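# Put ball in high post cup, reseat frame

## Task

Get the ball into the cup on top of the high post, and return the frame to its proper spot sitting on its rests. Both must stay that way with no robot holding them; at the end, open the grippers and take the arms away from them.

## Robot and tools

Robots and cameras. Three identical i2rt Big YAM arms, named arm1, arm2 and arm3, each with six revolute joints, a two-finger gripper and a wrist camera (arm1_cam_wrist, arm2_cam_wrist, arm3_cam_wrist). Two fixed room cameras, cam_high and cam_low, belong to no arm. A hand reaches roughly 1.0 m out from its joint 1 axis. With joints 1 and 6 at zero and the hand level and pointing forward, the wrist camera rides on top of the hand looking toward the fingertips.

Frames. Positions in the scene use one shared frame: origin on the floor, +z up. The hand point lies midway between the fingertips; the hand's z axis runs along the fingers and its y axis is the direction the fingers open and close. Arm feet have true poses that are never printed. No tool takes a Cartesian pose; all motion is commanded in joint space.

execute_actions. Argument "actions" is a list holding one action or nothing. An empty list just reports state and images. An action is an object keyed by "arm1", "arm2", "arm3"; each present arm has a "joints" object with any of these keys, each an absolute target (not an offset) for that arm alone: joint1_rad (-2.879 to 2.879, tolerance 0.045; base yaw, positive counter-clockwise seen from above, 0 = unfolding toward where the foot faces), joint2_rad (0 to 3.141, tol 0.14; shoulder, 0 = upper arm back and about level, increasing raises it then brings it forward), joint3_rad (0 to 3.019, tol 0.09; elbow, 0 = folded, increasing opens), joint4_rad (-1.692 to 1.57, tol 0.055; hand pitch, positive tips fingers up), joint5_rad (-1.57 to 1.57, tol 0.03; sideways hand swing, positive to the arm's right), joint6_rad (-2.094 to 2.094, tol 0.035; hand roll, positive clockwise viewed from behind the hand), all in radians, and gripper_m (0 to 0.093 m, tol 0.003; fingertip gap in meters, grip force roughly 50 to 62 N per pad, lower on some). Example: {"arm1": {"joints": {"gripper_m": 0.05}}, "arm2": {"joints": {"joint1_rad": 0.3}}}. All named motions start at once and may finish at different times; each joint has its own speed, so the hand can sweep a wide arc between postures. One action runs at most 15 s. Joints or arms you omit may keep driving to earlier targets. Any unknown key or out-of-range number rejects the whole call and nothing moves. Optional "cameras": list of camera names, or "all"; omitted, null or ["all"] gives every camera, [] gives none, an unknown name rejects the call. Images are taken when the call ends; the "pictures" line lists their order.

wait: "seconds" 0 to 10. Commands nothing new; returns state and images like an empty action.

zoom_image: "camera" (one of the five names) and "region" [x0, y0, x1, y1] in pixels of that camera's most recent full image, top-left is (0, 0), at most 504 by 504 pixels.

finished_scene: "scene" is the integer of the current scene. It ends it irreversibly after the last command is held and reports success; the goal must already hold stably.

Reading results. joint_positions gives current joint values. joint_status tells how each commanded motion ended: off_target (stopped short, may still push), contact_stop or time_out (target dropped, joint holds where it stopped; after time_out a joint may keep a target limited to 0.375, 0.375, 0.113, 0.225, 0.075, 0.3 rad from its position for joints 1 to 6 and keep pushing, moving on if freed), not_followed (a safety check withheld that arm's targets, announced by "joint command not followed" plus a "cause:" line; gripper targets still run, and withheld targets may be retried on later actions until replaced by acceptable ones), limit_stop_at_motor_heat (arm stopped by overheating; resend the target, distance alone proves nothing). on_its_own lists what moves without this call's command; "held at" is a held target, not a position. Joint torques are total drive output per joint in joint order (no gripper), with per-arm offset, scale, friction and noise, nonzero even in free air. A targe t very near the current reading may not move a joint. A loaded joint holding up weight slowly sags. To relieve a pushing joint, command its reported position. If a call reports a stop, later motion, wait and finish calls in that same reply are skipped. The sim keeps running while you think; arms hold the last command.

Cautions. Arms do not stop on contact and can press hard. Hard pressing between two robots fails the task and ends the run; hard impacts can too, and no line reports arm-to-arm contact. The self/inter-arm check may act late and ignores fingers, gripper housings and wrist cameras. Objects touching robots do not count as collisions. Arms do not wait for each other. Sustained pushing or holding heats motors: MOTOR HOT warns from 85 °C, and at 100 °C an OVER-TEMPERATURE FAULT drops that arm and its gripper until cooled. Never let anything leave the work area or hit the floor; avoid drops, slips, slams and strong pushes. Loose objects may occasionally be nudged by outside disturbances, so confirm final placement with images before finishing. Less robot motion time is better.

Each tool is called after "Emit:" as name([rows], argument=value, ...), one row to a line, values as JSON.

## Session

Emit:
execute_actions(actions=[])

Scene clock: 0.00 s.
Joint torques (N m, as the arm reports them, + toward a larger angle): no reading
Motor temperatures (°C, as the motors report them): arm1=[26 28 27 24 23 23] | arm2=[23 26 30 25 24 26] | arm3=[24 29 26 25 27 24]
arm1.joint_positions: joint1_rad=-0.257 joint2_rad=+0.553 joint3_rad=+1.385 joint4_rad=-1.416 joint5_rad=-0.233 joint6_rad=+0.092 gripper_m=+0.094
arm1.joint_status: not commanded
arm1.hand: x=+1.2474 y=+0.0157 z=+1.3367 quat_wxyz=(+0.048, +0.872, -0.116, -0.474) (m; scene frame)
arm2.joint_positions: joint1_rad=+0.192 joint2_rad=+0.616 joint3_rad=+1.420 joint4_rad=-1.273 joint5_rad=-0.135 joint6_rad=+0.461 gripper_m=+0.094
arm2.joint_status: not commanded
arm2.hand: x=-0.5491 y=+1.0973 z=+1.3885 quat_wxyz=(-0.523, -0.486, -0.699, +0.044) (m; scene frame)
arm3.joint_positions: joint1_rad=+0.353 joint2_rad=+0.658 joint3_rad=+1.337 joint4_rad=-1.272 joint5_rad=-0.049 joint6_rad=+0.284 gripper_m=+0.095
arm3.joint_status: not commanded
arm3.hand: x=-0.6957 y=-0.9953 z=+1.3070 quat_wxyz=(-0.296, +0.484, -0.737, -0.368) (m; scene frame)
pictures: arm1_cam_wrist, arm2_cam_wrist, arm3_cam_wrist, cam_high, cam_low
Images, in order (width x height): arm1_cam_wrist 504x504, arm2_cam_wrist 504x504, arm3_cam_wrist 504x504, cam_high 504x504, cam_low 504x504.

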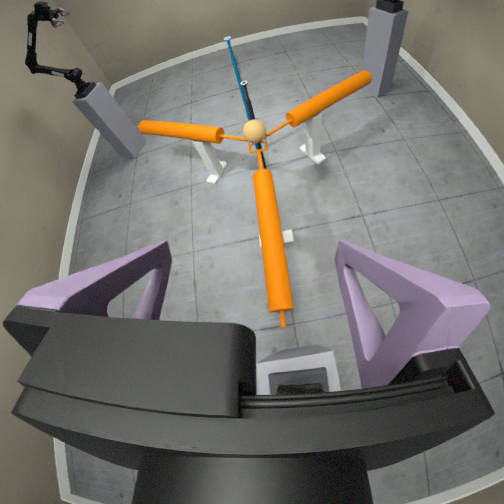

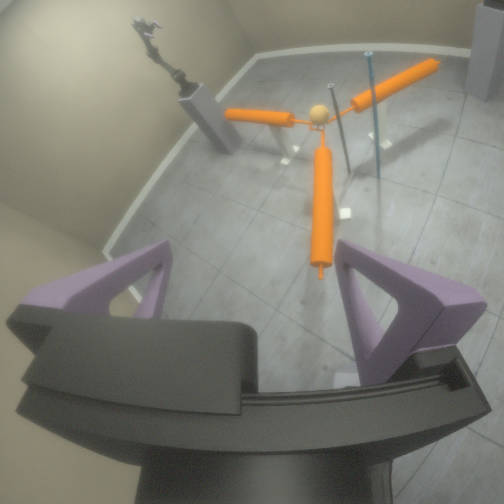

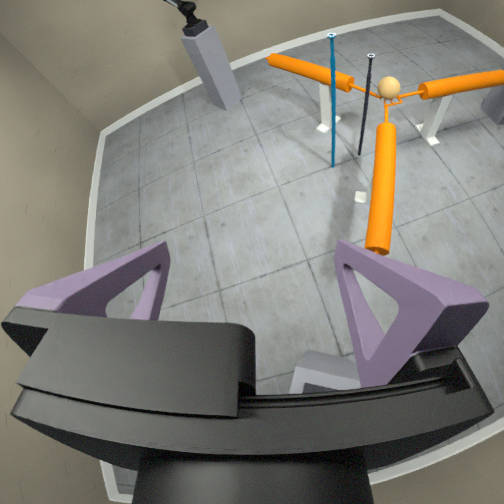

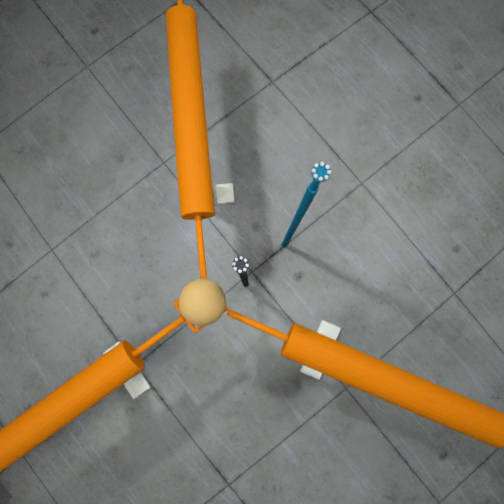

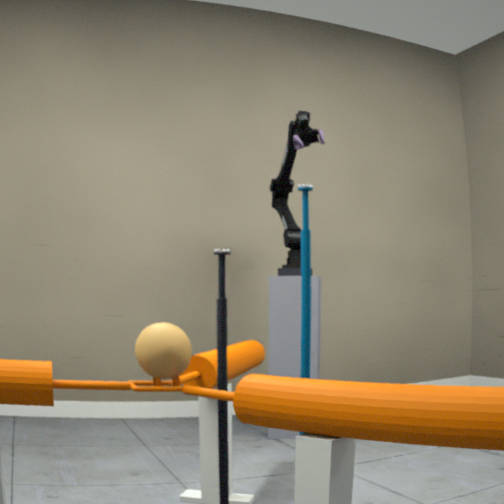

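Emit:
execute_actions([
  {"arm1":{"joints":{"joint1_rad":0.19,"joint2_rad":1.61,"joint3_rad":0.26,"joint4_rad":-0.07,"joint5_rad":0,"joint6_rad":0.18}},"arm2":{"joints":{"joint1_rad":0.398,"joint2_rad":2.0,"joint3_rad":1.21,"joint4_rad":-0.63,"joint5_rad":0,"joint6_rad":0.45}},"arm3":{"joints":{"joint1_rad":-0.25,"joint2_rad":2.0,"joint3_rad":1.18,"joint4_rad":-0.62,"joint5_rad":0,"joint6_rad":-0.185}}},
], cameras=[])

Emit:
execute_actions([
  {"arm1":{"joints":{"joint2_rad":2.3,"joint3_rad":0.36,"joint4_rad":0.51}},"arm2":{"joints":{"joint2_rad":2.376,"joint3_rad":1.27,"joint4_rad":-0.333}},"arm3":{"joints":{"joint2_rad":2.3,"joint3_rad":1.21,"joint4_rad":-0.36}}},
], cameras=["arm1_cam_wrist","arm2_cam_wrist","arm3_cam_wrist"])

Scene clock: 22.93 s.
Joint torques (N m, as the arm reports them, + toward a larger angle): arm1=[-0.96 -6.83  2.76  0.96  0.15  0.09] | arm2=[  1.32 -17.06   6.77   1.06   0.26  -0.03] | arm3=[  0.05 -19.24   8.61   1.31   0.14  -0.14]
Motor temperatures (°C, as the motors report them): arm1=[26 28 29 24 23 23] | arm2=[23 26 33 25 24 26] | arm3=[24 29 28 25 26 24]
arm1.joint_positions: joint1_rad=+0.186 joint2_rad=+1.607 joint3_rad=+0.262 joint4_rad=-0.082 joint5_rad=-0.003 joint6_rad=+0.164 gripper_m=+0.094
arm1.joint_status: all done
arm1.hand: x=+1.2290 y=-0.0304 z=+0.6905 quat_wxyz=(+0.008, +0.998, -0.012, -0.066) (m; scene frame)
arm2.joint_positions: joint1_rad=+0.396 joint2_rad=+1.991 joint3_rad=+1.213 joint4_rad=-0.639 joint5_rad=-0.003 joint6_rad=+0.461 gripper_m=+0.094
arm2.joint_status: all done
arm2.hand: x=-0.2847 y=+0.9297 z=+0.7561 quat_wxyz=(-0.076, -0.520, -0.851, +0.008) (m; scene frame)
arm3.joint_positions: joint1_rad=-0.258 joint2_rad=+1.990 joint3_rad=+1.171 joint4_rad=-0.635 joint5_rad=-0.001 joint6_rad=-0.171 gripper_m=+0.095
arm3.joint_status: all done
arm3.hand: x=-0.3598 y=-0.8745 z=+0.7170 quat_wxyz=(-0.059, +0.469, -0.881, -0.020) (m; scene frame)
pictures: none
No camera images: the call's "cameras" was empty. Leave "cameras" out to get every camera's image.

Scene clock: 24.30 s.
Joint torques (N m, as the arm reports them, + toward a larger angle): arm1=[ -0.95 -10.76  -3.68   0.96   0.16   0.09] | arm2=[  1.29 -18.69   5.3    0.91   0.27  -0.02] | arm3=[  0.38 -22.09   6.36   1.29   0.14  -0.14]
Motor temperatures (°C, as the motors report them): arm1=[26 28 29 24 23 23] | arm2=[23 26 33 25 24 26] | arm3=[24 29 28 25 26 24]
arm1.joint_positions: joint1_rad=+0.186 joint2_rad=+2.295 joint3_rad=+0.368 joint4_rad=+0.499 joint5_rad=-0.003 joint6_rad=+0.164 gripper_m=+0.094
arm1.joint_status: all done
arm1.hand: x=+1.2293 y=-0.0295 z=+0.5673 quat_wxyz=(+0.008, +0.998, -0.012, -0.065) (m; scene frame)
arm2.joint_positions: joint1_rad=+0.396 joint2_rad=+2.385 joint3_rad=+1.261 joint4_rad=-0.343 joint5_rad=-0.003 joint6_rad=+0.461 gripper_m=+0.094
arm2.joint_status: all done
arm2.hand: x=-0.2963 y=+0.9372 z=+0.5708 quat_wxyz=(-0.051, -0.521, -0.852, +0.005) (m; scene frame)
arm3.joint_positions: joint1_rad=-0.258 joint2_rad=+2.308 joint3_rad=+1.197 joint4_rad=-0.375 joint5_rad=-0.001 joint6_rad=-0.171 gripper_m=+0.095
arm3.joint_status: all done
arm3.hand: x=-0.3663 y=-0.8814 z=+0.5693 quat_wxyz=(-0.044, +0.470, -0.882, -0.015) (m; scene frame)
pictures: arm1_cam_wrist, arm2_cam_wrist, arm3_cam_wrist
Images, in order (width x height): arm1_cam_wrist 504x504, arm2_cam_wrist 504x504, arm3_cam_wrist 504x504.

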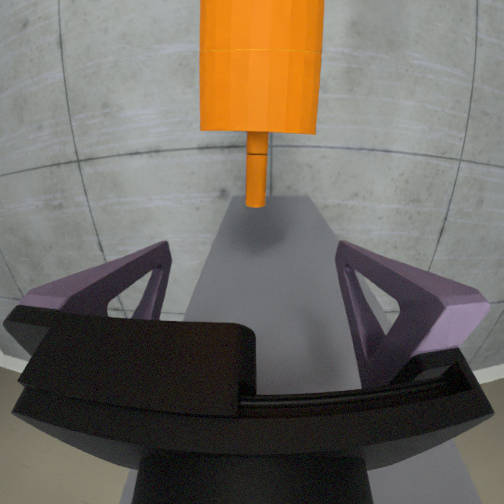

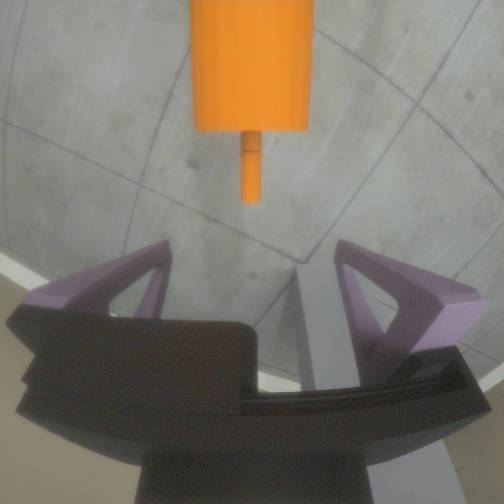

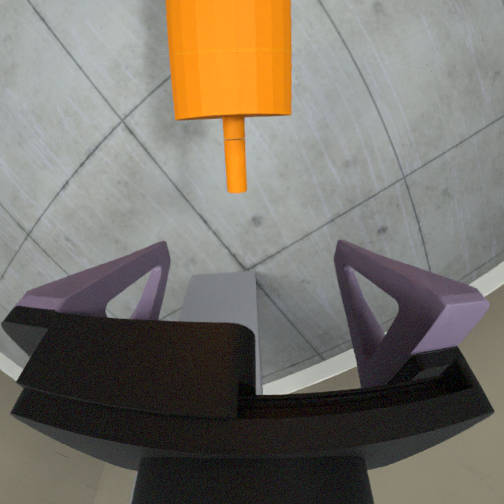

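Emit:
execute_actions([
  {"arm1":{"joints":{"joint1_rad":0.155,"joint2_rad":2.838,"joint3_rad":0.668,"joint4_rad":0.745,"joint6_rad":0.13}},"arm2":{"joints":{"joint2_rad":2.755,"joint3_rad":1.466,"joint4_rad":-0.13}},"arm3":{"joints":{"joint1_rad":-0.213,"joint2_rad":2.675,"joint3_rad":1.385,"joint4_rad":-0.132,"joint6_rad":-0.13,"gripper_m":0.093}}},
], cameras=["arm1_cam_wrist","arm2_cam_wrist","arm3_cam_wrist"])

Scene clock: 58.07 s.
Joint torques (N m, as the arm reports them, + toward a larger angle): arm1=[-1.94  1.64 -1.14 -2.09 -0.54 -0.02] | arm2=[  2.16 -12.25   3.68   0.62  -0.72   0.15] | arm3=[ -0.96 -16.83   3.43   0.49   0.27   0.08]
Motor temperatures (°C, as the motors report them): arm1=[26 28 27 24 23 23] | arm2=[23 29 31 25 24 26] | arm3=[24 31 27 25 26 24]
arm1.joint_positions: joint1_rad=+0.164 joint2_rad=+2.670 joint3_rad=+0.642 joint4_rad=+0.819 joint5_rad=+0.020 joint6_rad=+0.125 gripper_m=+0.094
arm1.joint_status: joint2_rad time_out (moved +0.375 of +0.543); joint4_rad time_out (moved +0.320 of +0.246); the others done
arm1.on_its_own: joint2_rad reads +2.670 and still pushes toward +2.838 since a time_out; joint4_rad reads +0.819 and still pushes toward +0.745 since a time_out
arm1.hand: x=+1.1468 y=-0.0297 z=+0.4679 quat_wxyz=(+0.008, +0.985, -0.005, -0.174) (m; scene frame)
arm2.joint_positions: joint1_rad=+0.380 joint2_rad=+2.645 joint3_rad=+1.474 joint4_rad=-0.123 joint5_rad=+0.023 joint6_rad=+0.444 gripper_m=+0.094
arm2.joint_status: all done
arm2.hand: x=-0.2502 y=+0.8847 z=+0.4814 quat_wxyz=(-0.135, -0.518, -0.844, +0.028) (m; scene frame)
arm3.joint_positions: joint1_rad=-0.208 joint2_rad=+2.598 joint3_rad=+1.400 joint4_rad=-0.120 joint5_rad=-0.005 joint6_rad=-0.141 gripper_m=+0.093
arm3.joint_status: all done
arm3.hand: x=-0.3428 y=-0.8139 z=+0.4663 quat_wxyz=(-0.121, +0.475, -0.870, -0.047) (m; scene frame)
pictures: arm1_cam_wrist, arm2_cam_wrist, arm3_cam_wrist
Images, in order (width x height): arm1_cam_wrist 504x504, arm2_cam_wrist 504x504, arm3_cam_wrist 504x504.

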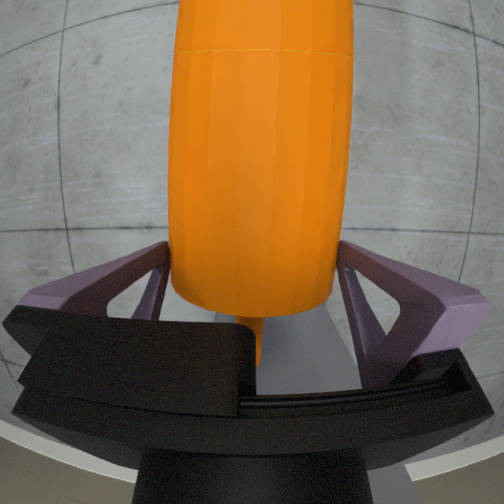

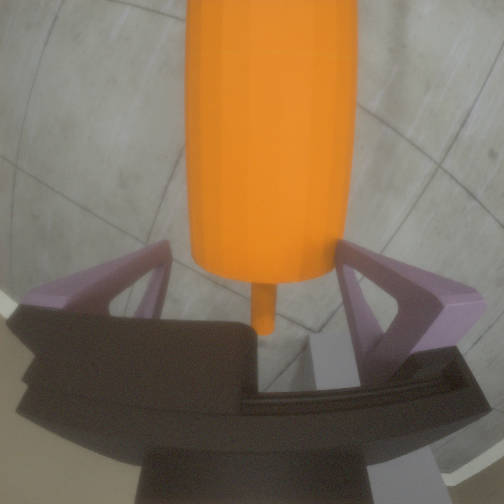

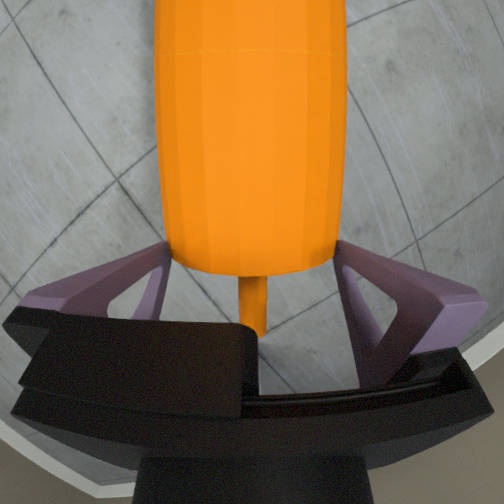

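Emit:
execute_actions([
  {"arm1":{"joints":{"joint2_rad":2.46,"joint4_rad":0.82}},"arm2":{"joints":{"joint2_rad":2.48}},"arm3":{"joints":{"joint2_rad":2.4}}},
], cameras=[])

Emit:
execute_actions([
  {"arm1":{"joints":{"joint3_rad":0.428,"joint4_rad":0.6}},"arm2":{"joints":{"joint3_rad":1.282,"joint4_rad":-0.24}},"arm3":{"joints":{"joint3_rad":1.214,"joint4_rad":-0.258}}},
])

Scene clock: 67.73 s.
Joint torques (N m, as the arm reports them, + toward a larger angle): arm1=[ -1.72 -14.08  -1.27   1.37   0.05  -0.07] | arm2=[  1.46 -18.05   6.39   1.14   0.01   0.14] | arm3=[ -0.91 -22.09   7.24   1.61   0.19   0.08]
Motor temperatures (°C, as the motors report them): arm1=[26 28 27 24 23 23] | arm2=[23 29 31 25 25 26] | arm3=[24 31 26 25 26 24]
arm1.joint_positions: joint1_rad=+0.161 joint2_rad=+2.449 joint3_rad=+0.677 joint4_rad=+0.819 joint5_rad=+0.001 joint6_rad=+0.130 gripper_m=+0.094
arm1.joint_status: all done
arm1.hand: x=+1.0325 y=-0.0460 z=+0.5427 quat_wxyz=(+0.033, +0.954, -0.006, -0.297) (m; scene frame)
arm2.joint_positions: joint1_rad=+0.395 joint2_rad=+2.446 joint3_rad=+1.463 joint4_rad=-0.129 joint5_rad=+0.003 joint6_rad=+0.444 gripper_m=+0.094
arm2.joint_status: all done
arm2.hand: x=-0.1833 y=+0.8511 z=+0.6007 quat_wxyz=(-0.225, -0.502, -0.835, +0.026) (m; scene frame)
arm3.joint_positions: joint1_rad=-0.206 joint2_rad=+2.375 joint3_rad=+1.380 joint4_rad=-0.140 joint5_rad=-0.004 joint6_rad=-0.140 gripper_m=+0.093
arm3.joint_status: all done
arm3.hand: x=-0.2973 y=-0.7593 z=+0.5936 quat_wxyz=(-0.206, +0.468, -0.856, -0.079) (m; scene frame)
pictures: none
No camera images: the call's "cameras" was empty. Leave "cameras" out to get every camera's image.

Scene clock: 68.90 s.
Joint torques (N m, as the arm reports them, + toward a larger angle): arm1=[ -1.71 -11.28  -3.57   0.3    0.05  -0.07] | arm2=[  1.56 -17.49   4.24   0.61   0.02   0.16] | arm3=[ -0.94 -20.31   5.85   0.46   0.21   0.06]
Motor temperatures (°C, as the motors report them): arm1=[26 28 27 24 23 23] | arm2=[23 29 31 25 25 26] | arm3=[24 31 26 25 26 24]
arm1.joint_positions: joint1_rad=+0.161 joint2_rad=+2.456 joint3_rad=+0.424 joint4_rad=+0.603 joint5_rad=+0.001 joint6_rad=+0.130 gripper_m=+0.094
arm1.joint_status: all done
arm1.hand: x=+1.2322 y=-0.0227 z=+0.5318 quat_wxyz=(+0.004, +0.998, -0.007, -0.064) (m; scene frame)
arm2.joint_positions: joint1_rad=+0.395 joint2_rad=+2.466 joint3_rad=+1.280 joint4_rad=-0.239 joint5_rad=+0.003 joint6_rad=+0.444 gripper_m=+0.094
arm2.joint_status: all done
arm2.hand: x=-0.2944 y=+0.9332 z=+0.5355 quat_wxyz=(-0.071, -0.514, -0.855, +0.011) (m; scene frame)
arm3.joint_positions: joint1_rad=-0.206 joint2_rad=+2.386 joint3_rad=+1.201 joint4_rad=-0.251 joint5_rad=-0.004 joint6_rad=-0.140 gripper_m=+0.093
arm3.joint_status: all done
arm3.hand: x=-0.3837 y=-0.8597 z=+0.5345 quat_wxyz=(-0.066, +0.478, -0.875, -0.026) (m; scene frame)
pictures: arm1_cam_wrist, arm2_cam_wrist, arm3_cam_wrist, cam_high, cam_low
Images, in order (width x height): arm1_cam_wrist 504x504, arm2_cam_wrist 504x504, arm3_cam_wrist 504x504, cam_high 504x504, cam_low 504x504.

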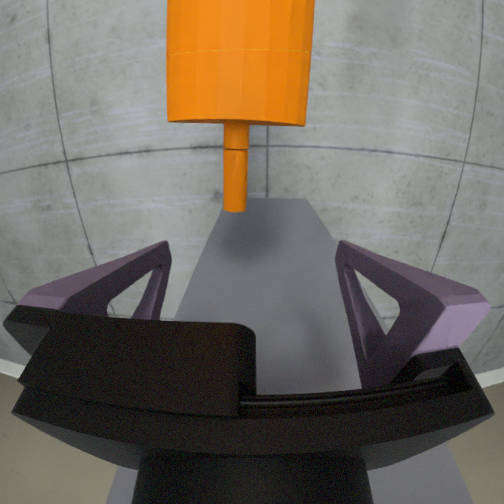

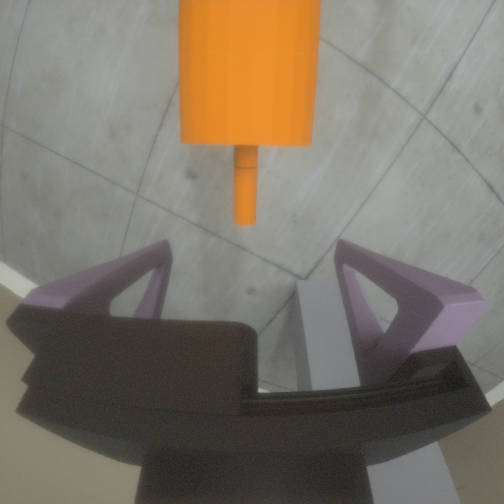

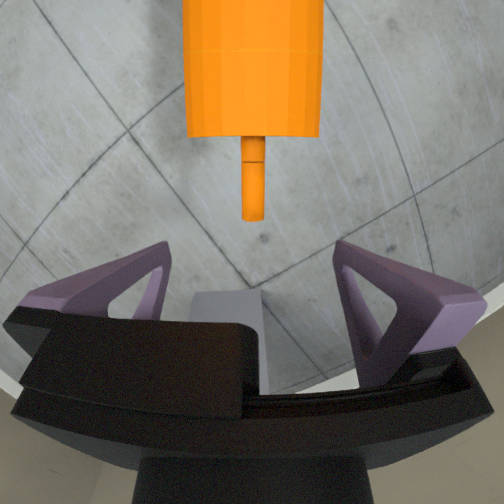

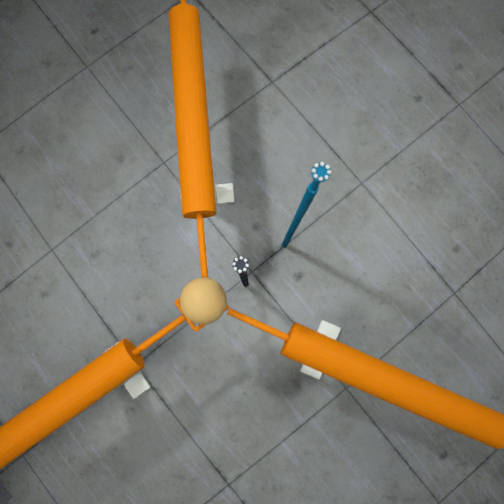

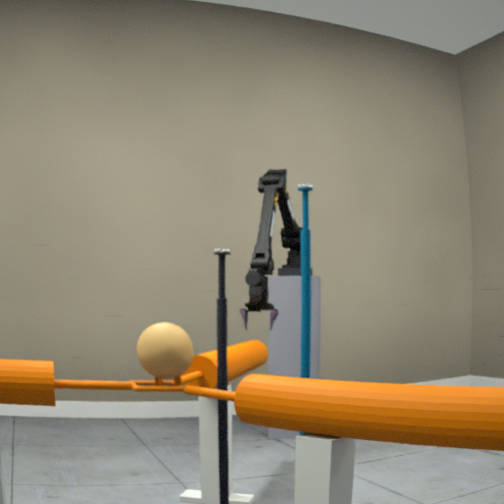

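Emit:
execute_actions([
  {"arm1":{"joints":{"joint1_rad":0.24,"joint2_rad":2.59,"joint3_rad":0.522,"joint4_rad":0.635,"joint6_rad":0.255}},"arm2":{"joints":{"joint1_rad":0.412,"joint2_rad":2.58,"joint3_rad":1.34,"joint4_rad":-0.19,"joint6_rad":0.48}},"arm3":{"joints":{"joint2_rad":2.5,"joint3_rad":1.272,"joint4_rad":-0.205}}},
], cameras=[])

Emit:
execute_actions([
  {"arm1":{"joints":{"joint2_rad":2.73,"joint3_rad":0.59,"joint4_rad":0.65}},"arm2":{"joints":{"joint2_rad":2.69,"joint3_rad":1.385}},"arm3":{"joints":{"joint2_rad":2.61,"joint3_rad":1.315}}},
], cameras=[])

Emit:
execute_actions([
  {"arm1":{"joints":{"joint2_rad":2.82,"joint3_rad":0.685,"joint4_rad":0.705}},"arm2":{"joints":{"joint2_rad":2.765,"joint3_rad":1.466,"joint4_rad":-0.13}},"arm3":{"joints":{"joint2_rad":2.685,"joint3_rad":1.385,"joint4_rad":-0.132}}},
], cameras=["arm1_cam_wrist","arm2_cam_wrist","arm3_cam_wrist"])

Scene clock: 91.07 s.
Joint torques (N m, as the arm reports them, + toward a larger angle): arm1=[ -0.76 -12.13  -4.26   0.8    0.06   0.08] | arm2=[  1.44 -16.81   4.66   0.76   0.03   0.24] | arm3=[ -0.83 -20.31   5.07   1.22   0.21   0.06]
Motor temperatures (°C, as the motors report them): arm1=[26 28 27 24 23 23] | arm2=[23 29 31 25 24 26] | arm3=[24 32 26 25 26 24]
arm1.joint_positions: joint1_rad=+0.233 joint2_rad=+2.587 joint3_rad=+0.522 joint4_rad=+0.628 joint5_rad=+0.001 joint6_rad=+0.239 gripper_m=+0.094
arm1.joint_status: all done
arm1.hand: x=+1.2260 y=-0.0398 z=+0.4916 quat_wxyz=(+0.009, +0.998, -0.026, -0.060) (m; scene frame)
arm2.joint_positions: joint1_rad=+0.407 joint2_rad=+2.558 joint3_rad=+1.326 joint4_rad=-0.196 joint5_rad=+0.003 joint6_rad=+0.467 gripper_m=+0.094
arm2.joint_status: all done
arm2.hand: x=-0.2915 y=+0.9392 z=+0.4976 quat_wxyz=(-0.070, -0.518, -0.852, +0.010) (m; scene frame)
arm3.joint_positions: joint1_rad=-0.206 joint2_rad=+2.479 joint3_rad=+1.266 joint4_rad=-0.216 joint5_rad=-0.004 joint6_rad=-0.140 gripper_m=+0.093
arm3.joint_status: all done
arm3.hand: x=-0.3772 y=-0.8523 z=+0.5001 quat_wxyz=(-0.069, +0.478, -0.875, -0.027) (m; scene frame)
pictures: none
No camera images: the call's "cameras" was empty. Leave "cameras" out to get every camera's image.

Scene clock: 92.17 s.
Joint torques (N m, as the arm reports them, + toward a larger angle): arm1=[ -0.77 -12.14  -4.94   0.7    0.06   0.09] | arm2=[  1.27 -17.26   3.41   0.53   0.01   0.25] | arm3=[ -0.98 -21.48   4.19   0.93   0.21   0.07]
Motor temperatures (°C, as the motors report them): arm1=[26 28 27 24 23 23] | arm2=[23 29 31 25 24 26] | arm3=[24 32 26 25 26 24]
arm1.joint_positions: joint1_rad=+0.233 joint2_rad=+2.732 joint3_rad=+0.591 joint4_rad=+0.644 joint5_rad=+0.001 joint6_rad=+0.240 gripper_m=+0.094
arm1.joint_status: all done
arm1.hand: x=+1.2490 y=-0.0352 z=+0.4519 quat_wxyz=(+0.003, +0.999, -0.026, -0.031) (m; scene frame)
arm2.joint_positions: joint1_rad=+0.407 joint2_rad=+2.675 joint3_rad=+1.378 joint4_rad=-0.193 joint5_rad=+0.003 joint6_rad=+0.467 gripper_m=+0.094
arm2.joint_status: all done
arm2.hand: x=-0.3110 y=+0.9530 z=+0.4459 quat_wxyz=(-0.039, -0.519, -0.854, +0.007) (m; scene frame)
arm3.joint_positions: joint1_rad=-0.206 joint2_rad=+2.597 joint3_rad=+1.309 joint4_rad=-0.213 joint5_rad=-0.004 joint6_rad=-0.140 gripper_m=+0.093
arm3.joint_status: all done
arm3.hand: x=-0.3936 y=-0.8714 z=+0.4479 quat_wxyz=(-0.036, +0.479, -0.877, -0.015) (m; scene frame)
pictures: none
No camera images: the call's "cameras" was empty. Leave "cameras" out to get every camera's image.

Scene clock: 92.93 s.
Joint torques (N m, as the arm reports them, + toward a larger angle): arm1=[ -0.76 -12.25  -4.44   0.85   0.06   0.09] | arm2=[  1.49 -16.92   4.45   0.91   0.03   0.23] | arm3=[ -0.92 -20.24   4.69   1.38   0.2    0.07]
Motor temperatures (°C, as the motors report them): arm1=[26 28 27 24 23 23] | arm2=[23 29 31 25 24 26] | arm3=[24 32 26 25 26 24]
arm1.joint_positions: joint1_rad=+0.233 joint2_rad=+2.811 joint3_rad=+0.682 joint4_rad=+0.695 joint5_rad=+0.001 joint6_rad=+0.240 gripper_m=+0.094
arm1.joint_status: all done
arm1.hand: x=+1.2252 y=-0.0395 z=+0.4209 quat_wxyz=(+0.010, +0.998, -0.026, -0.061) (m; scene frame)
arm2.joint_positions: joint1_rad=+0.407 joint2_rad=+2.731 joint3_rad=+1.450 joint4_rad=-0.138 joint5_rad=+0.003 joint6_rad=+0.467 gripper_m=+0.094
arm2.joint_status: all done
arm2.hand: x=-0.2876 y=+0.9360 z=+0.4289 quat_wxyz=(-0.074, -0.518, -0.852, +0.010) (m; scene frame)
arm3.joint_positions: joint1_rad=-0.206 joint2_rad=+2.654 joint3_rad=+1.375 joint4_rad=-0.146 joint5_rad=-0.004 joint6_rad=-0.140 gripper_m=+0.093
arm3.joint_status: all done
arm3.hand: x=-0.3744 y=-0.8492 z=+0.4305 quat_wxyz=(-0.072, +0.478, -0.875, -0.028) (m; scene frame)
pictures: arm1_cam_wrist, arm2_cam_wrist, arm3_cam_wrist
Images, in order (width x height): arm1_cam_wrist 504x504, arm2_cam_wrist 504x504, arm3_cam_wrist 504x504.

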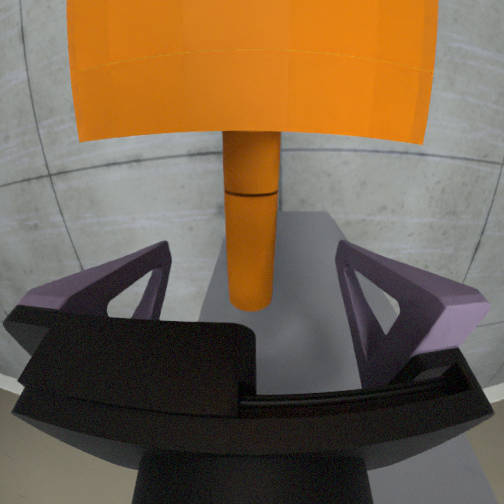

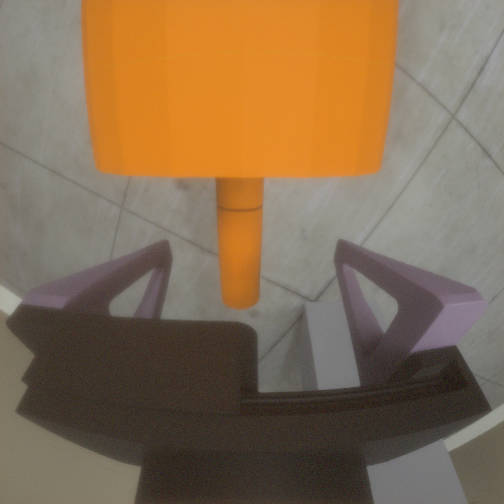

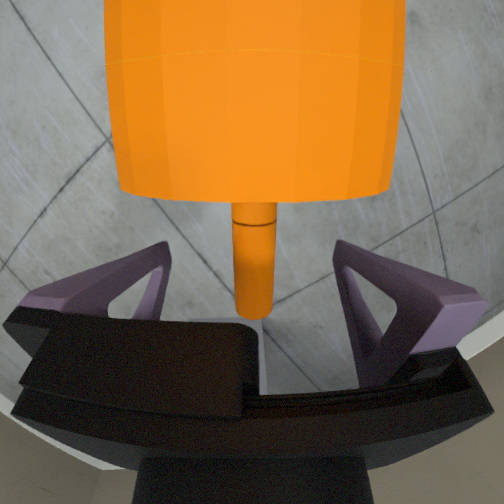

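Emit:
execute_actions([
  {"arm1":{"joints":{"joint2_rad":2.845,"joint3_rad":0.718}},"arm2":{"joints":{"joint1_rad":0.426,"joint2_rad":2.803,"joint3_rad":1.49,"joint4_rad":-0.11}},"arm3":{"joints":{"joint2_rad":2.728,"joint4_rad":-0.105}}},
], cameras=["arm1_cam_wrist","arm2_cam_wrist","arm3_cam_wrist"])

Scene clock: 101.17 s.
Joint torques (N m, as the arm reports them, + toward a larger angle): arm1=[ -0.76 -11.77  -4.07   0.88   0.06   0.09] | arm2=[  1.61 -16.8    4.32   1.01   0.01   0.22] | arm3=[ -0.77 -20.08   4.2    1.24   0.2    0.07]
Motor temperatures (°C, as the motors report them): arm1=[26 28 27 24 23 23] | arm2=[23 29 31 25 24 26] | arm3=[24 32 26 25 26 24]
arm1.joint_positions: joint1_rad=+0.233 joint2_rad=+2.832 joint3_rad=+0.710 joint4_rad=+0.695 joint5_rad=+0.001 joint6_rad=+0.240 gripper_m=+0.094
arm1.joint_status: all done
arm1.hand: x=+1.2199 y=-0.0404 z=+0.4117 quat_wxyz=(+0.011, +0.997, -0.026, -0.065) (m; scene frame)
arm2.joint_positions: joint1_rad=+0.422 joint2_rad=+2.771 joint3_rad=+1.472 joint4_rad=-0.119 joint5_rad=+0.003 joint6_rad=+0.467 gripper_m=+0.094
arm2.joint_status: all done
arm2.hand: x=-0.2855 y=+0.9442 z=+0.4120 quat_wxyz=(-0.075, -0.512, -0.856, +0.009) (m; scene frame)
arm3.joint_positions: joint1_rad=-0.206 joint2_rad=+2.705 joint3_rad=+1.375 joint4_rad=-0.120 joint5_rad=-0.004 joint6_rad=-0.140 gripper_m=+0.093
arm3.joint_status: all done
arm3.hand: x=-0.3870 y=-0.8638 z=+0.4053 quat_wxyz=(-0.060, +0.479, -0.876, -0.024) (m; scene frame)
pictures: arm1_cam_wrist, arm2_cam_wrist, arm3_cam_wrist
Images, in order (width x height): arm1_cam_wrist 504x504, arm2_cam_wrist 504x504, arm3_cam_wrist 504x504.

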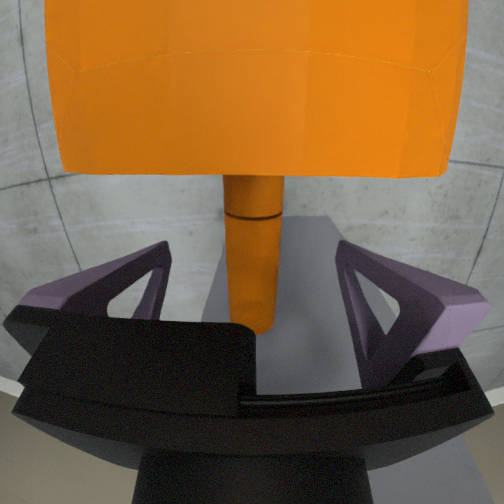

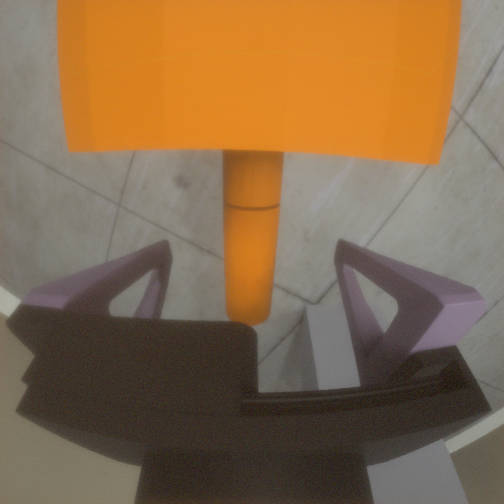

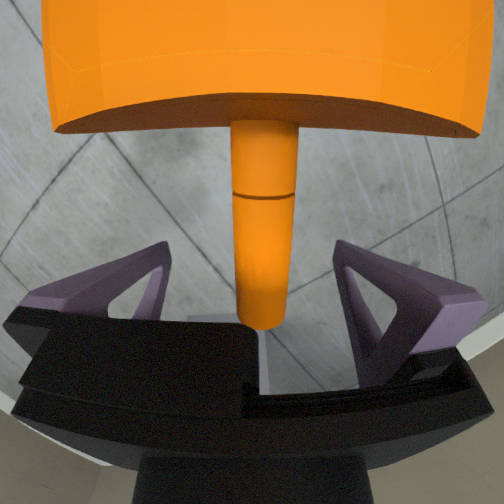

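Emit:
execute_actions([
  {"arm1":{"joints":{"gripper_m":0.04}},"arm2":{"joints":{"joint6_rad":0.505,"gripper_m":0.04}},"arm3":{"joints":{"joint1_rad":-0.225,"joint3_rad":1.402,"joint6_rad":-0.13,"gripper_m":0.04}}},
], cameras=[])

Emit:
execute_actions([
  {"arm1":{"joints":{"gripper_m":0.0}},"arm2":{"joints":{"gripper_m":0.0}},"arm3":{"joints":{"gripper_m":0.0}}},
])

Scene clock: 108.70 s.
Joint torques (N m, as the arm reports them, + toward a larger angle): arm1=[ -0.74 -11.77  -4.03   0.88   0.06   0.08] | arm2=[  1.74 -16.94   4.41   0.94   0.03   0.26] | arm3=[ -0.89 -20.56   4.79   1.35   0.21   0.06]
Motor temperatures (°C, as the motors report them): arm1=[26 28 27 24 23 23] | arm2=[23 30 31 25 24 26] | arm3=[24 32 26 25 26 24]
arm1.joint_positions: joint1_rad=+0.233 joint2_rad=+2.832 joint3_rad=+0.710 joint4_rad=+0.695 joint5_rad=+0.001 joint6_rad=+0.240 gripper_m=+0.040
arm1.joint_status: all done
arm1.hand: x=+1.2199 y=-0.0404 z=+0.4117 quat_wxyz=(+0.011, +0.997, -0.026, -0.065) (m; scene frame)
arm2.joint_positions: joint1_rad=+0.422 joint2_rad=+2.771 joint3_rad=+1.472 joint4_rad=-0.119 joint5_rad=+0.003 joint6_rad=+0.492 gripper_m=+0.040
arm2.joint_status: all done
arm2.hand: x=-0.2855 y=+0.9442 z=+0.4120 quat_wxyz=(-0.075, -0.522, -0.849, +0.009) (m; scene frame)
arm3.joint_positions: joint1_rad=-0.219 joint2_rad=+2.705 joint3_rad=+1.388 joint4_rad=-0.120 joint5_rad=-0.003 joint6_rad=-0.140 gripper_m=+0.040
arm3.joint_status: all done
arm3.hand: x=-0.3767 y=-0.8626 z=+0.4070 quat_wxyz=(-0.066, +0.472, -0.879, -0.025) (m; scene frame)
pictures: none
No camera images: the call's "cameras" was empty. Leave "cameras" out to get every camera's image.

Scene clock: 109.27 s.
Joint torques (N m, as the arm reports them, + toward a larger angle): arm1=[ -0.75 -11.85  -4.04   0.83  -0.09   0.06] | arm2=[  1.53 -16.9    4.39   0.93   0.07   0.21] | arm3=[ -0.92 -20.88   4.76   1.35   0.32   0.07]
Motor temperatures (°C, as the motors report them): arm1=[26 28 27 24 23 23] | arm2=[23 30 31 25 24 26] | arm3=[24 32 26 25 26 24]
arm1.joint_positions: joint1_rad=+0.233 joint2_rad=+2.833 joint3_rad=+0.710 joint4_rad=+0.697 joint5_rad=+0.006 joint6_rad=+0.243 gripper_m=+0.016
arm1.joint_status: gripper_m off_target (ended at +0.016, target +0.000)
arm1.hand: x=+1.2200 y=-0.0394 z=+0.4115 quat_wxyz=(+0.008, +0.997, -0.028, -0.066) (m; scene frame)
arm2.joint_positions: joint1_rad=+0.422 joint2_rad=+2.771 joint3_rad=+1.473 joint4_rad=-0.118 joint5_rad=+0.002 joint6_rad=+0.495 gripper_m=+0.017
arm2.joint_status: gripper_m off_target (ended at +0.017, target +0.000)
arm2.hand: x=-0.2849 y=+0.9441 z=+0.4119 quat_wxyz=(-0.076, -0.524, -0.849, +0.008) (m; scene frame)
arm3.joint_positions: joint1_rad=-0.218 joint2_rad=+2.705 joint3_rad=+1.388 joint4_rad=-0.119 joint5_rad=-0.007 joint6_rad=-0.140 gripper_m=+0.016
arm3.joint_status: gripper_m off_target (ended at +0.016, target +0.000)
arm3.hand: x=-0.3774 y=-0.8617 z=+0.4070 quat_wxyz=(-0.066, +0.473, -0.878, -0.027) (m; scene frame)
pictures: arm1_cam_wrist, arm2_cam_wrist, arm3_cam_wrist, cam_high, cam_low
Images, in order (width x height): arm1_cam_wrist 504x504, arm2_cam_wrist 504x504, arm3_cam_wrist 504x504, cam_high 504x504, cam_low 504x504.

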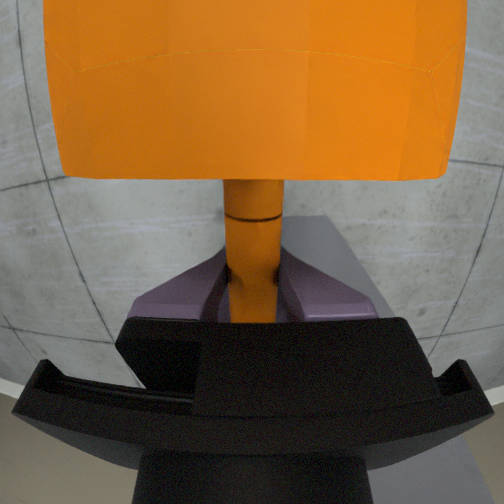

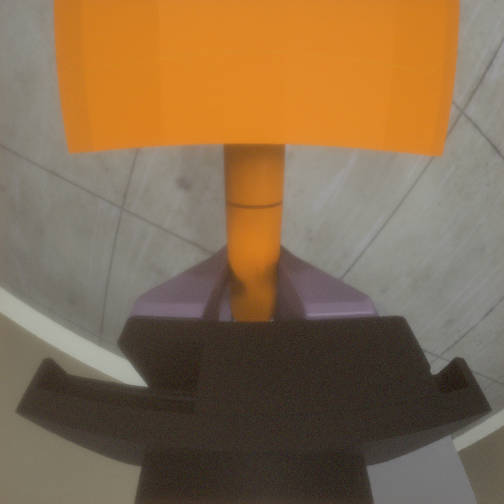

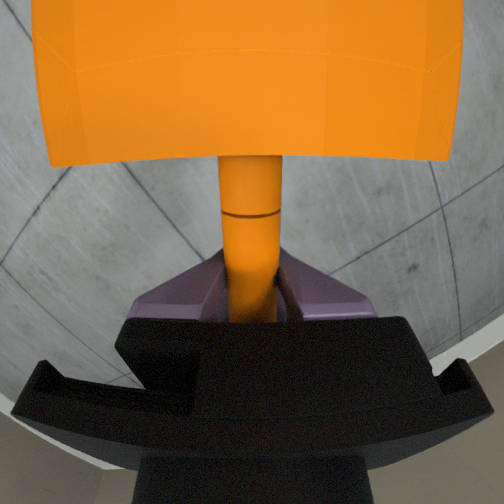

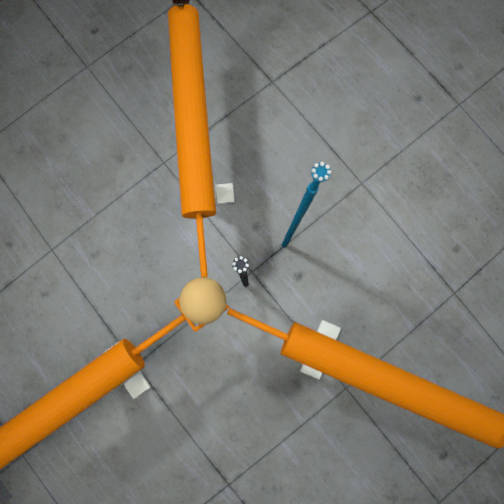

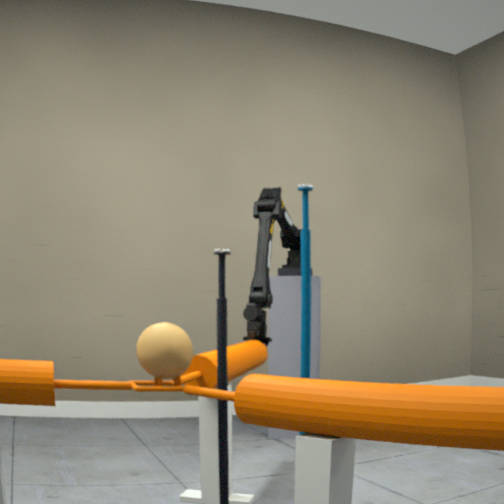

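Emit:
execute_actions([
  {"arm1":{"joints":{"joint2_rad":2.64,"joint3_rad":0.565,"joint4_rad":0.651}},"arm2":{"joints":{"joint2_rad":2.61,"joint3_rad":1.36,"joint4_rad":-0.158}},"arm3":{"joints":{"joint2_rad":2.545,"joint3_rad":1.29,"joint4_rad":-0.175}}},
], cameras=[])

Emit:
execute_actions([
  {"arm1":{"joints":{"joint2_rad":2.337,"joint3_rad":0.412,"joint4_rad":0.5}},"arm2":{"joints":{"joint2_rad":2.414,"joint3_rad":1.253,"joint4_rad":-0.25}},"arm3":{"joints":{"joint2_rad":2.347,"joint3_rad":1.194,"joint4_rad":-0.28}}},
], cameras=["cam_low"])

Emit:
execute_actions([
  {"arm1":{"joints":{"joint2_rad":1.947,"joint3_rad":0.312,"joint4_rad":0.207}},"arm2":{"joints":{"joint2_rad":2.225,"joint3_rad":1.189,"joint4_rad":-0.377}},"arm3":{"joints":{"joint2_rad":2.158,"joint3_rad":1.143,"joint4_rad":-0.42}}},
], cameras=[])

Emit:
execute_actions([
  {"arm1":{"joints":{"joint2_rad":1.508,"joint3_rad":0.295,"joint4_rad":-0.215}},"arm2":{"joints":{"joint2_rad":2.05,"joint3_rad":1.17,"joint4_rad":-0.533}},"arm3":{"joints":{"joint2_rad":1.984,"joint3_rad":1.136,"joint4_rad":-0.588}}},
], cameras=["cam_low"])

Emit:
execute_actions([
  {"arm1":{"joints":{"joint2_rad":1.155,"joint3_rad":0.385,"joint4_rad":-0.64}},"arm2":{"joints":{"joint2_rad":1.897,"joint3_rad":1.222,"joint4_rad":-0.71}},"arm3":{"joints":{"joint2_rad":1.836,"joint3_rad":1.2,"joint4_rad":-0.775}}},
], cameras=[])

Emit:
execute_actions([
  {"arm1":{"joints":{"joint2_rad":0.946,"joint3_rad":0.527,"joint4_rad":-0.98}},"arm2":{"joints":{"joint2_rad":1.774,"joint3_rad":1.298,"joint4_rad":-0.9}},"arm3":{"joints":{"joint2_rad":1.72,"joint3_rad":1.285,"joint4_rad":-0.97}}},
], cameras=[])

Emit:
execute_actions([
  {"arm1":{"joints":{"joint2_rad":0.848,"joint3_rad":0.73,"joint4_rad":-1.275}},"arm2":{"joints":{"joint2_rad":1.678,"joint3_rad":1.435,"joint4_rad":-1.12}},"arm3":{"joints":{"joint2_rad":1.632,"joint3_rad":1.432,"joint4_rad":-1.195}}},
], cameras=["cam_high","cam_low"])

Scene clock: 153.17 s.
Joint torques (N m, as the arm reports them, + toward a larger angle): arm1=[ -0.76 -14.12  -6.42   0.64   0.     0.05] | arm2=[  2.14 -20.8    2.64   0.44  -0.11   0.22] | arm3=[ -1.39 -24.98   3.81   0.17   0.3    0.07]
Motor temperatures (°C, as the motors report them): arm1=[26 28 27 24 23 23] | arm2=[23 30 30 25 24 26] | arm3=[24 32 26 25 26 24]
arm1.joint_positions: joint1_rad=+0.233 joint2_rad=+2.652 joint3_rad=+0.590 joint4_rad=+0.647 joint5_rad=+0.003 joint6_rad=+0.243 gripper_m=+0.016
arm1.joint_status: all done
arm1.hand: x=+1.2118 y=-0.0419 z=+0.4682 quat_wxyz=(+0.011, +0.997, -0.028, -0.071) (m; scene frame)
arm2.joint_positions: joint1_rad=+0.411 joint2_rad=+2.638 joint3_rad=+1.366 joint4_rad=-0.151 joint5_rad=+0.006 joint6_rad=+0.494 gripper_m=+0.017
arm2.joint_status: all done
arm2.hand: x=-0.2927 y=+0.9419 z=+0.4640 quat_wxyz=(-0.072, -0.528, -0.846, +0.010) (m; scene frame)
arm3.joint_positions: joint1_rad=-0.210 joint2_rad=+2.575 joint3_rad=+1.290 joint4_rad=-0.163 joint5_rad=-0.006 joint6_rad=-0.140 gripper_m=+0.016
arm3.joint_status: all done
arm3.hand: x=-0.3854 y=-0.8645 z=+0.4574 quat_wxyz=(-0.060, +0.477, -0.877, -0.025) (m; scene frame)
pictures: none
No camera images: the call's "cameras" was empty. Leave "cameras" out to get every camera's image.

Scene clock: 154.20 s.
Joint torques (N m, as the arm reports them, + toward a larger angle): arm1=[ -0.73 -13.32  -4.2    0.4    0.01   0.05] | arm2=[  2.09 -19.76   3.46   0.4   -0.09   0.19] | arm3=[ -1.25 -23.25   4.65   0.23   0.28   0.06]
Motor temperatures (°C, as the motors report them): arm1=[26 28 27 24 23 23] | arm2=[23 30 30 25 24 26] | arm3=[24 32 26 25 26 24]
arm1.joint_positions: joint1_rad=+0.233 joint2_rad=+2.354 joint3_rad=+0.428 joint4_rad=+0.502 joint5_rad=+0.002 joint6_rad=+0.243 gripper_m=+0.016
arm1.joint_status: all done
arm1.hand: x=+1.2165 y=-0.0416 z=+0.5490 quat_wxyz=(+0.010, +0.997, -0.028, -0.067) (m; scene frame)
arm2.joint_positions: joint1_rad=+0.417 joint2_rad=+2.434 joint3_rad=+1.260 joint4_rad=-0.243 joint5_rad=+0.006 joint6_rad=+0.496 gripper_m=+0.017
arm2.joint_status: all done
arm2.hand: x=-0.2865 y=+0.9423 z=+0.5486 quat_wxyz=(-0.076, -0.526, -0.847, +0.010) (m; scene frame)
arm3.joint_positions: joint1_rad=-0.215 joint2_rad=+2.366 joint3_rad=+1.195 joint4_rad=-0.266 joint5_rad=-0.005 joint6_rad=-0.140 gripper_m=+0.016
arm3.joint_status: all done
arm3.hand: x=-0.3804 y=-0.8625 z=+0.5429 quat_wxyz=(-0.065, +0.475, -0.877, -0.027) (m; scene frame)
pictures: cam_low
Images, in order (width x height): cam_low 504x504.

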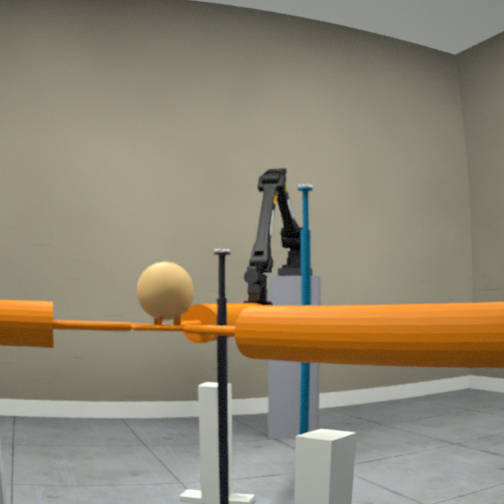

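Scene clock: 155.27 s.
Joint torques (N m, as the arm reports them, + toward a larger angle): arm1=[ -0.81 -11.16  -1.16   0.19  -0.01   0.05] | arm2=[  2.07 -19.22   4.41   0.34  -0.07   0.18] | arm3=[ -1.04 -22.67   6.06   0.01   0.3    0.1 ]
Motor temperatures (°C, as the motors report them): arm1=[26 28 27 24 23 23] | arm2=[23 30 30 25 24 26] | arm3=[24 33 26 25 26 24]
arm1.joint_positions: joint1_rad=+0.233 joint2_rad=+1.961 joint3_rad=+0.324 joint4_rad=+0.216 joint5_rad=+0.002 joint6_rad=+0.243 gripper_m=+0.016
arm1.joint_status: all done
arm1.hand: x=+1.2157 y=-0.0424 z=+0.6298 quat_wxyz=(+0.011, +0.997, -0.028, -0.068) (m; scene frame)
arm2.joint_positions: joint1_rad=+0.416 joint2_rad=+2.242 joint3_rad=+1.197 joint4_rad=-0.368 joint5_rad=+0.006 joint6_rad=+0.496 gripper_m=+0.017
arm2.joint_status: all done
arm2.hand: x=-0.2858 y=+0.9412 z=+0.6298 quat_wxyz=(-0.077, -0.527, -0.846, +0.010) (m; scene frame)
arm3.joint_positions: joint1_rad=-0.216 joint2_rad=+2.174 joint3_rad=+1.142 joint4_rad=-0.403 joint5_rad=-0.006 joint6_rad=-0.140 gripper_m=+0.016
arm3.joint_status: all done
arm3.hand: x=-0.3796 y=-0.8625 z=+0.6238 quat_wxyz=(-0.067, +0.474, -0.878, -0.027) (m; scene frame)
pictures: none
No camera images: the call's "cameras" was empty. Leave "cameras" out to get every camera's image.

Scene clock: 156.37 s.
Joint torques (N m, as the arm reports them, + toward a larger angle): arm1=[-0.94 -7.98  3.63 -0.24  0.03  0.05] | arm2=[  2.01 -18.01   5.65   0.46  -0.1    0.2 ] | arm3=[ -1.03 -21.29   7.44  -0.06   0.28   0.06]
Motor temperatures (°C, as the motors report them): arm1=[26 28 27 24 23 23] | arm2=[23 30 30 25 24 26] | arm3=[24 33 26 25 26 24]
arm1.joint_positions: joint1_rad=+0.233 joint2_rad=+1.518 joint3_rad=+0.302 joint4_rad=-0.196 joint5_rad=+0.002 joint6_rad=+0.243 gripper_m=+0.016
arm1.joint_status: all done
arm1.hand: x=+1.2140 y=-0.0433 z=+0.7105 quat_wxyz=(+0.012, +0.997, -0.028, -0.072) (m; scene frame)
arm2.joint_positions: joint1_rad=+0.415 joint2_rad=+2.067 joint3_rad=+1.178 joint4_rad=-0.525 joint5_rad=+0.007 joint6_rad=+0.496 gripper_m=+0.017
arm2.joint_status: all done
arm2.hand: x=-0.2854 y=+0.9407 z=+0.7103 quat_wxyz=(-0.077, -0.527, -0.846, +0.011) (m; scene frame)
arm3.joint_positions: joint1_rad=-0.216 joint2_rad=+2.000 joint3_rad=+1.136 joint4_rad=-0.568 joint5_rad=-0.005 joint6_rad=-0.140 gripper_m=+0.016
arm3.joint_status: all done
arm3.hand: x=-0.3796 y=-0.8621 z=+0.7039 quat_wxyz=(-0.068, +0.474, -0.878, -0.027) (m; scene frame)
pictures: cam_low
Images, in order (width x height): cam_low 504x504.

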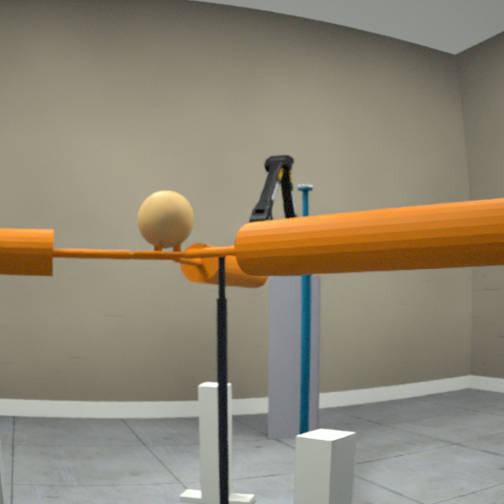

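Scene clock: 157.50 s.
Joint torques (N m, as the arm reports them, + toward a larger angle): arm1=[-0.79 -5.23  9.77 -0.95 -0.14  0.05] | arm2=[  1.83 -17.05   9.88  -0.27  -0.11   0.2 ] | arm3=[ -1.29 -20.5   11.33  -0.31   0.25   0.05]
Motor temperatures (°C, as the motors report them): arm1=[26 28 27 24 23 23] | arm2=[23 30 30 25 24 26] | arm3=[24 33 26 25 26 24]
arm1.joint_positions: joint1_rad=+0.233 joint2_rad=+1.160 joint3_rad=+0.364 joint4_rad=-0.603 joint5_rad=+0.007 joint6_rad=+0.243 gripper_m=+0.016
arm1.joint_status: all done
arm1.hand: x=+1.2120 y=-0.0431 z=+0.7888 quat_wxyz=(+0.010, +0.996, -0.028, -0.079) (m; scene frame)
arm2.joint_positions: joint1_rad=+0.414 joint2_rad=+1.909 joint3_rad=+1.191 joint4_rad=-0.684 joint5_rad=+0.007 joint6_rad=+0.496 gripper_m=+0.017
arm2.joint_status: all done
arm2.hand: x=-0.2859 y=+0.9405 z=+0.7901 quat_wxyz=(-0.083, -0.528, -0.845, +0.011) (m; scene frame)
arm3.joint_positions: joint1_rad=-0.215 joint2_rad=+1.853 joint3_rad=+1.172 joint4_rad=-0.750 joint5_rad=-0.005 joint6_rad=-0.140 gripper_m=+0.016
arm3.joint_status: all done
arm3.hand: x=-0.3800 y=-0.8617 z=+0.7829 quat_wxyz=(-0.069, +0.474, -0.877, -0.028) (m; scene frame)
pictures: none
No camera images: the call's "cameras" was empty. Leave "cameras" out to get every camera's image.

Scene clock: 158.53 s.
Joint torques (N m, as the arm reports them, + toward a larger angle): arm1=[-0.7  -4.02 13.49 -1.28 -0.15  0.05] | arm2=[  2.11 -17.32  11.44  -0.41  -0.12   0.19] | arm3=[ -0.95 -20.68  12.77  -0.54   0.26   0.05]
Motor temperatures (°C, as the motors report them): arm1=[26 28 27 24 23 23] | arm2=[23 30 31 25 24 26] | arm3=[24 33 26 25 26 24]
arm1.joint_positions: joint1_rad=+0.233 joint2_rad=+0.951 joint3_rad=+0.486 joint4_rad=-0.935 joint5_rad=+0.008 joint6_rad=+0.243 gripper_m=+0.016
arm1.joint_status: all done
arm1.hand: x=+1.2127 y=-0.0434 z=+0.8640 quat_wxyz=(+0.010, +0.996, -0.028, -0.079) (m; scene frame)
arm2.joint_positions: joint1_rad=+0.413 joint2_rad=+1.794 joint3_rad=+1.260 joint4_rad=-0.868 joint5_rad=+0.006 joint6_rad=+0.496 gripper_m=+0.017
arm2.joint_status: all done
arm2.hand: x=-0.2845 y=+0.9395 z=+0.8666 quat_wxyz=(-0.083, -0.528, -0.845, +0.011) (m; scene frame)
arm3.joint_positions: joint1_rad=-0.217 joint2_rad=+1.743 joint3_rad=+1.253 joint4_rad=-0.938 joint5_rad=-0.005 joint6_rad=-0.140 gripper_m=+0.016
arm3.joint_status: all done
arm3.hand: x=-0.3782 y=-0.8616 z=+0.8604 quat_wxyz=(-0.070, +0.473, -0.878, -0.028) (m; scene frame)
pictures: none
No camera images: the call's "cameras" was empty. Leave "cameras" out to get every camera's image.

Scene clock: 159.67 s.
Joint torques (N m, as the arm reports them, + toward a larger angle): arm1=[-0.63 -4.71 16.03 -1.39 -0.1   0.05] | arm2=[  2.09 -17.38  13.07  -0.41  -0.05   0.18] | arm3=[ -1.   -20.82  14.16  -0.82   0.23   0.06]
Motor temperatures (°C, as the motors report them): arm1=[26 28 28 24 23 23] | arm2=[23 31 31 25 24 26] | arm3=[24 33 27 25 26 24]
arm1.joint_positions: joint1_rad=+0.233 joint2_rad=+0.863 joint3_rad=+0.671 joint4_rad=-1.231 joint5_rad=+0.007 joint6_rad=+0.243 gripper_m=+0.016
arm1.joint_status: all done
arm1.hand: x=+1.2141 y=-0.0439 z=+0.9455 quat_wxyz=(+0.008, +0.997, -0.028, -0.067) (m; scene frame)
arm2.joint_positions: joint1_rad=+0.413 joint2_rad=+1.706 joint3_rad=+1.387 joint4_rad=-1.086 joint5_rad=+0.005 joint6_rad=+0.496 gripper_m=+0.017
arm2.joint_status: all done
arm2.hand: x=-0.2829 y=+0.9392 z=+0.9530 quat_wxyz=(-0.082, -0.528, -0.845, +0.010) (m; scene frame)
arm3.joint_positions: joint1_rad=-0.217 joint2_rad=+1.662 joint3_rad=+1.393 joint4_rad=-1.159 joint5_rad=-0.004 joint6_rad=-0.140 gripper_m=+0.016
arm3.joint_status: all done
arm3.hand: x=-0.3775 y=-0.8610 z=+0.9479 quat_wxyz=(-0.070, +0.473, -0.878, -0.027) (m; scene frame)
pictures: cam_high, cam_low
Images, in order (width x height): cam_high 504x504, cam_low 504x504.

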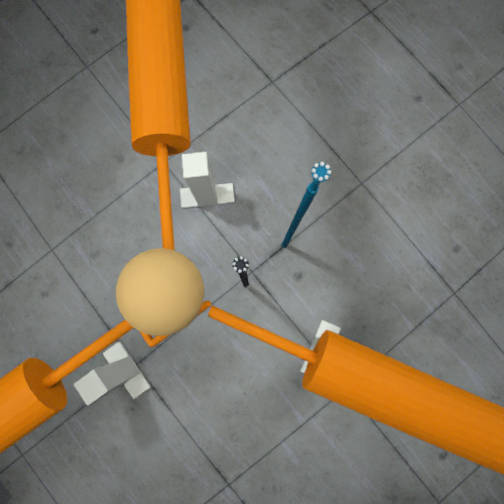

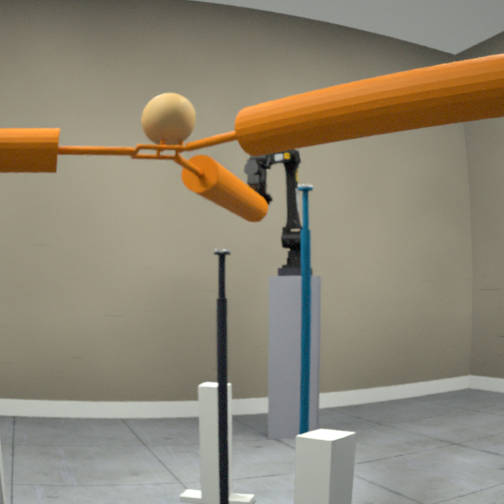

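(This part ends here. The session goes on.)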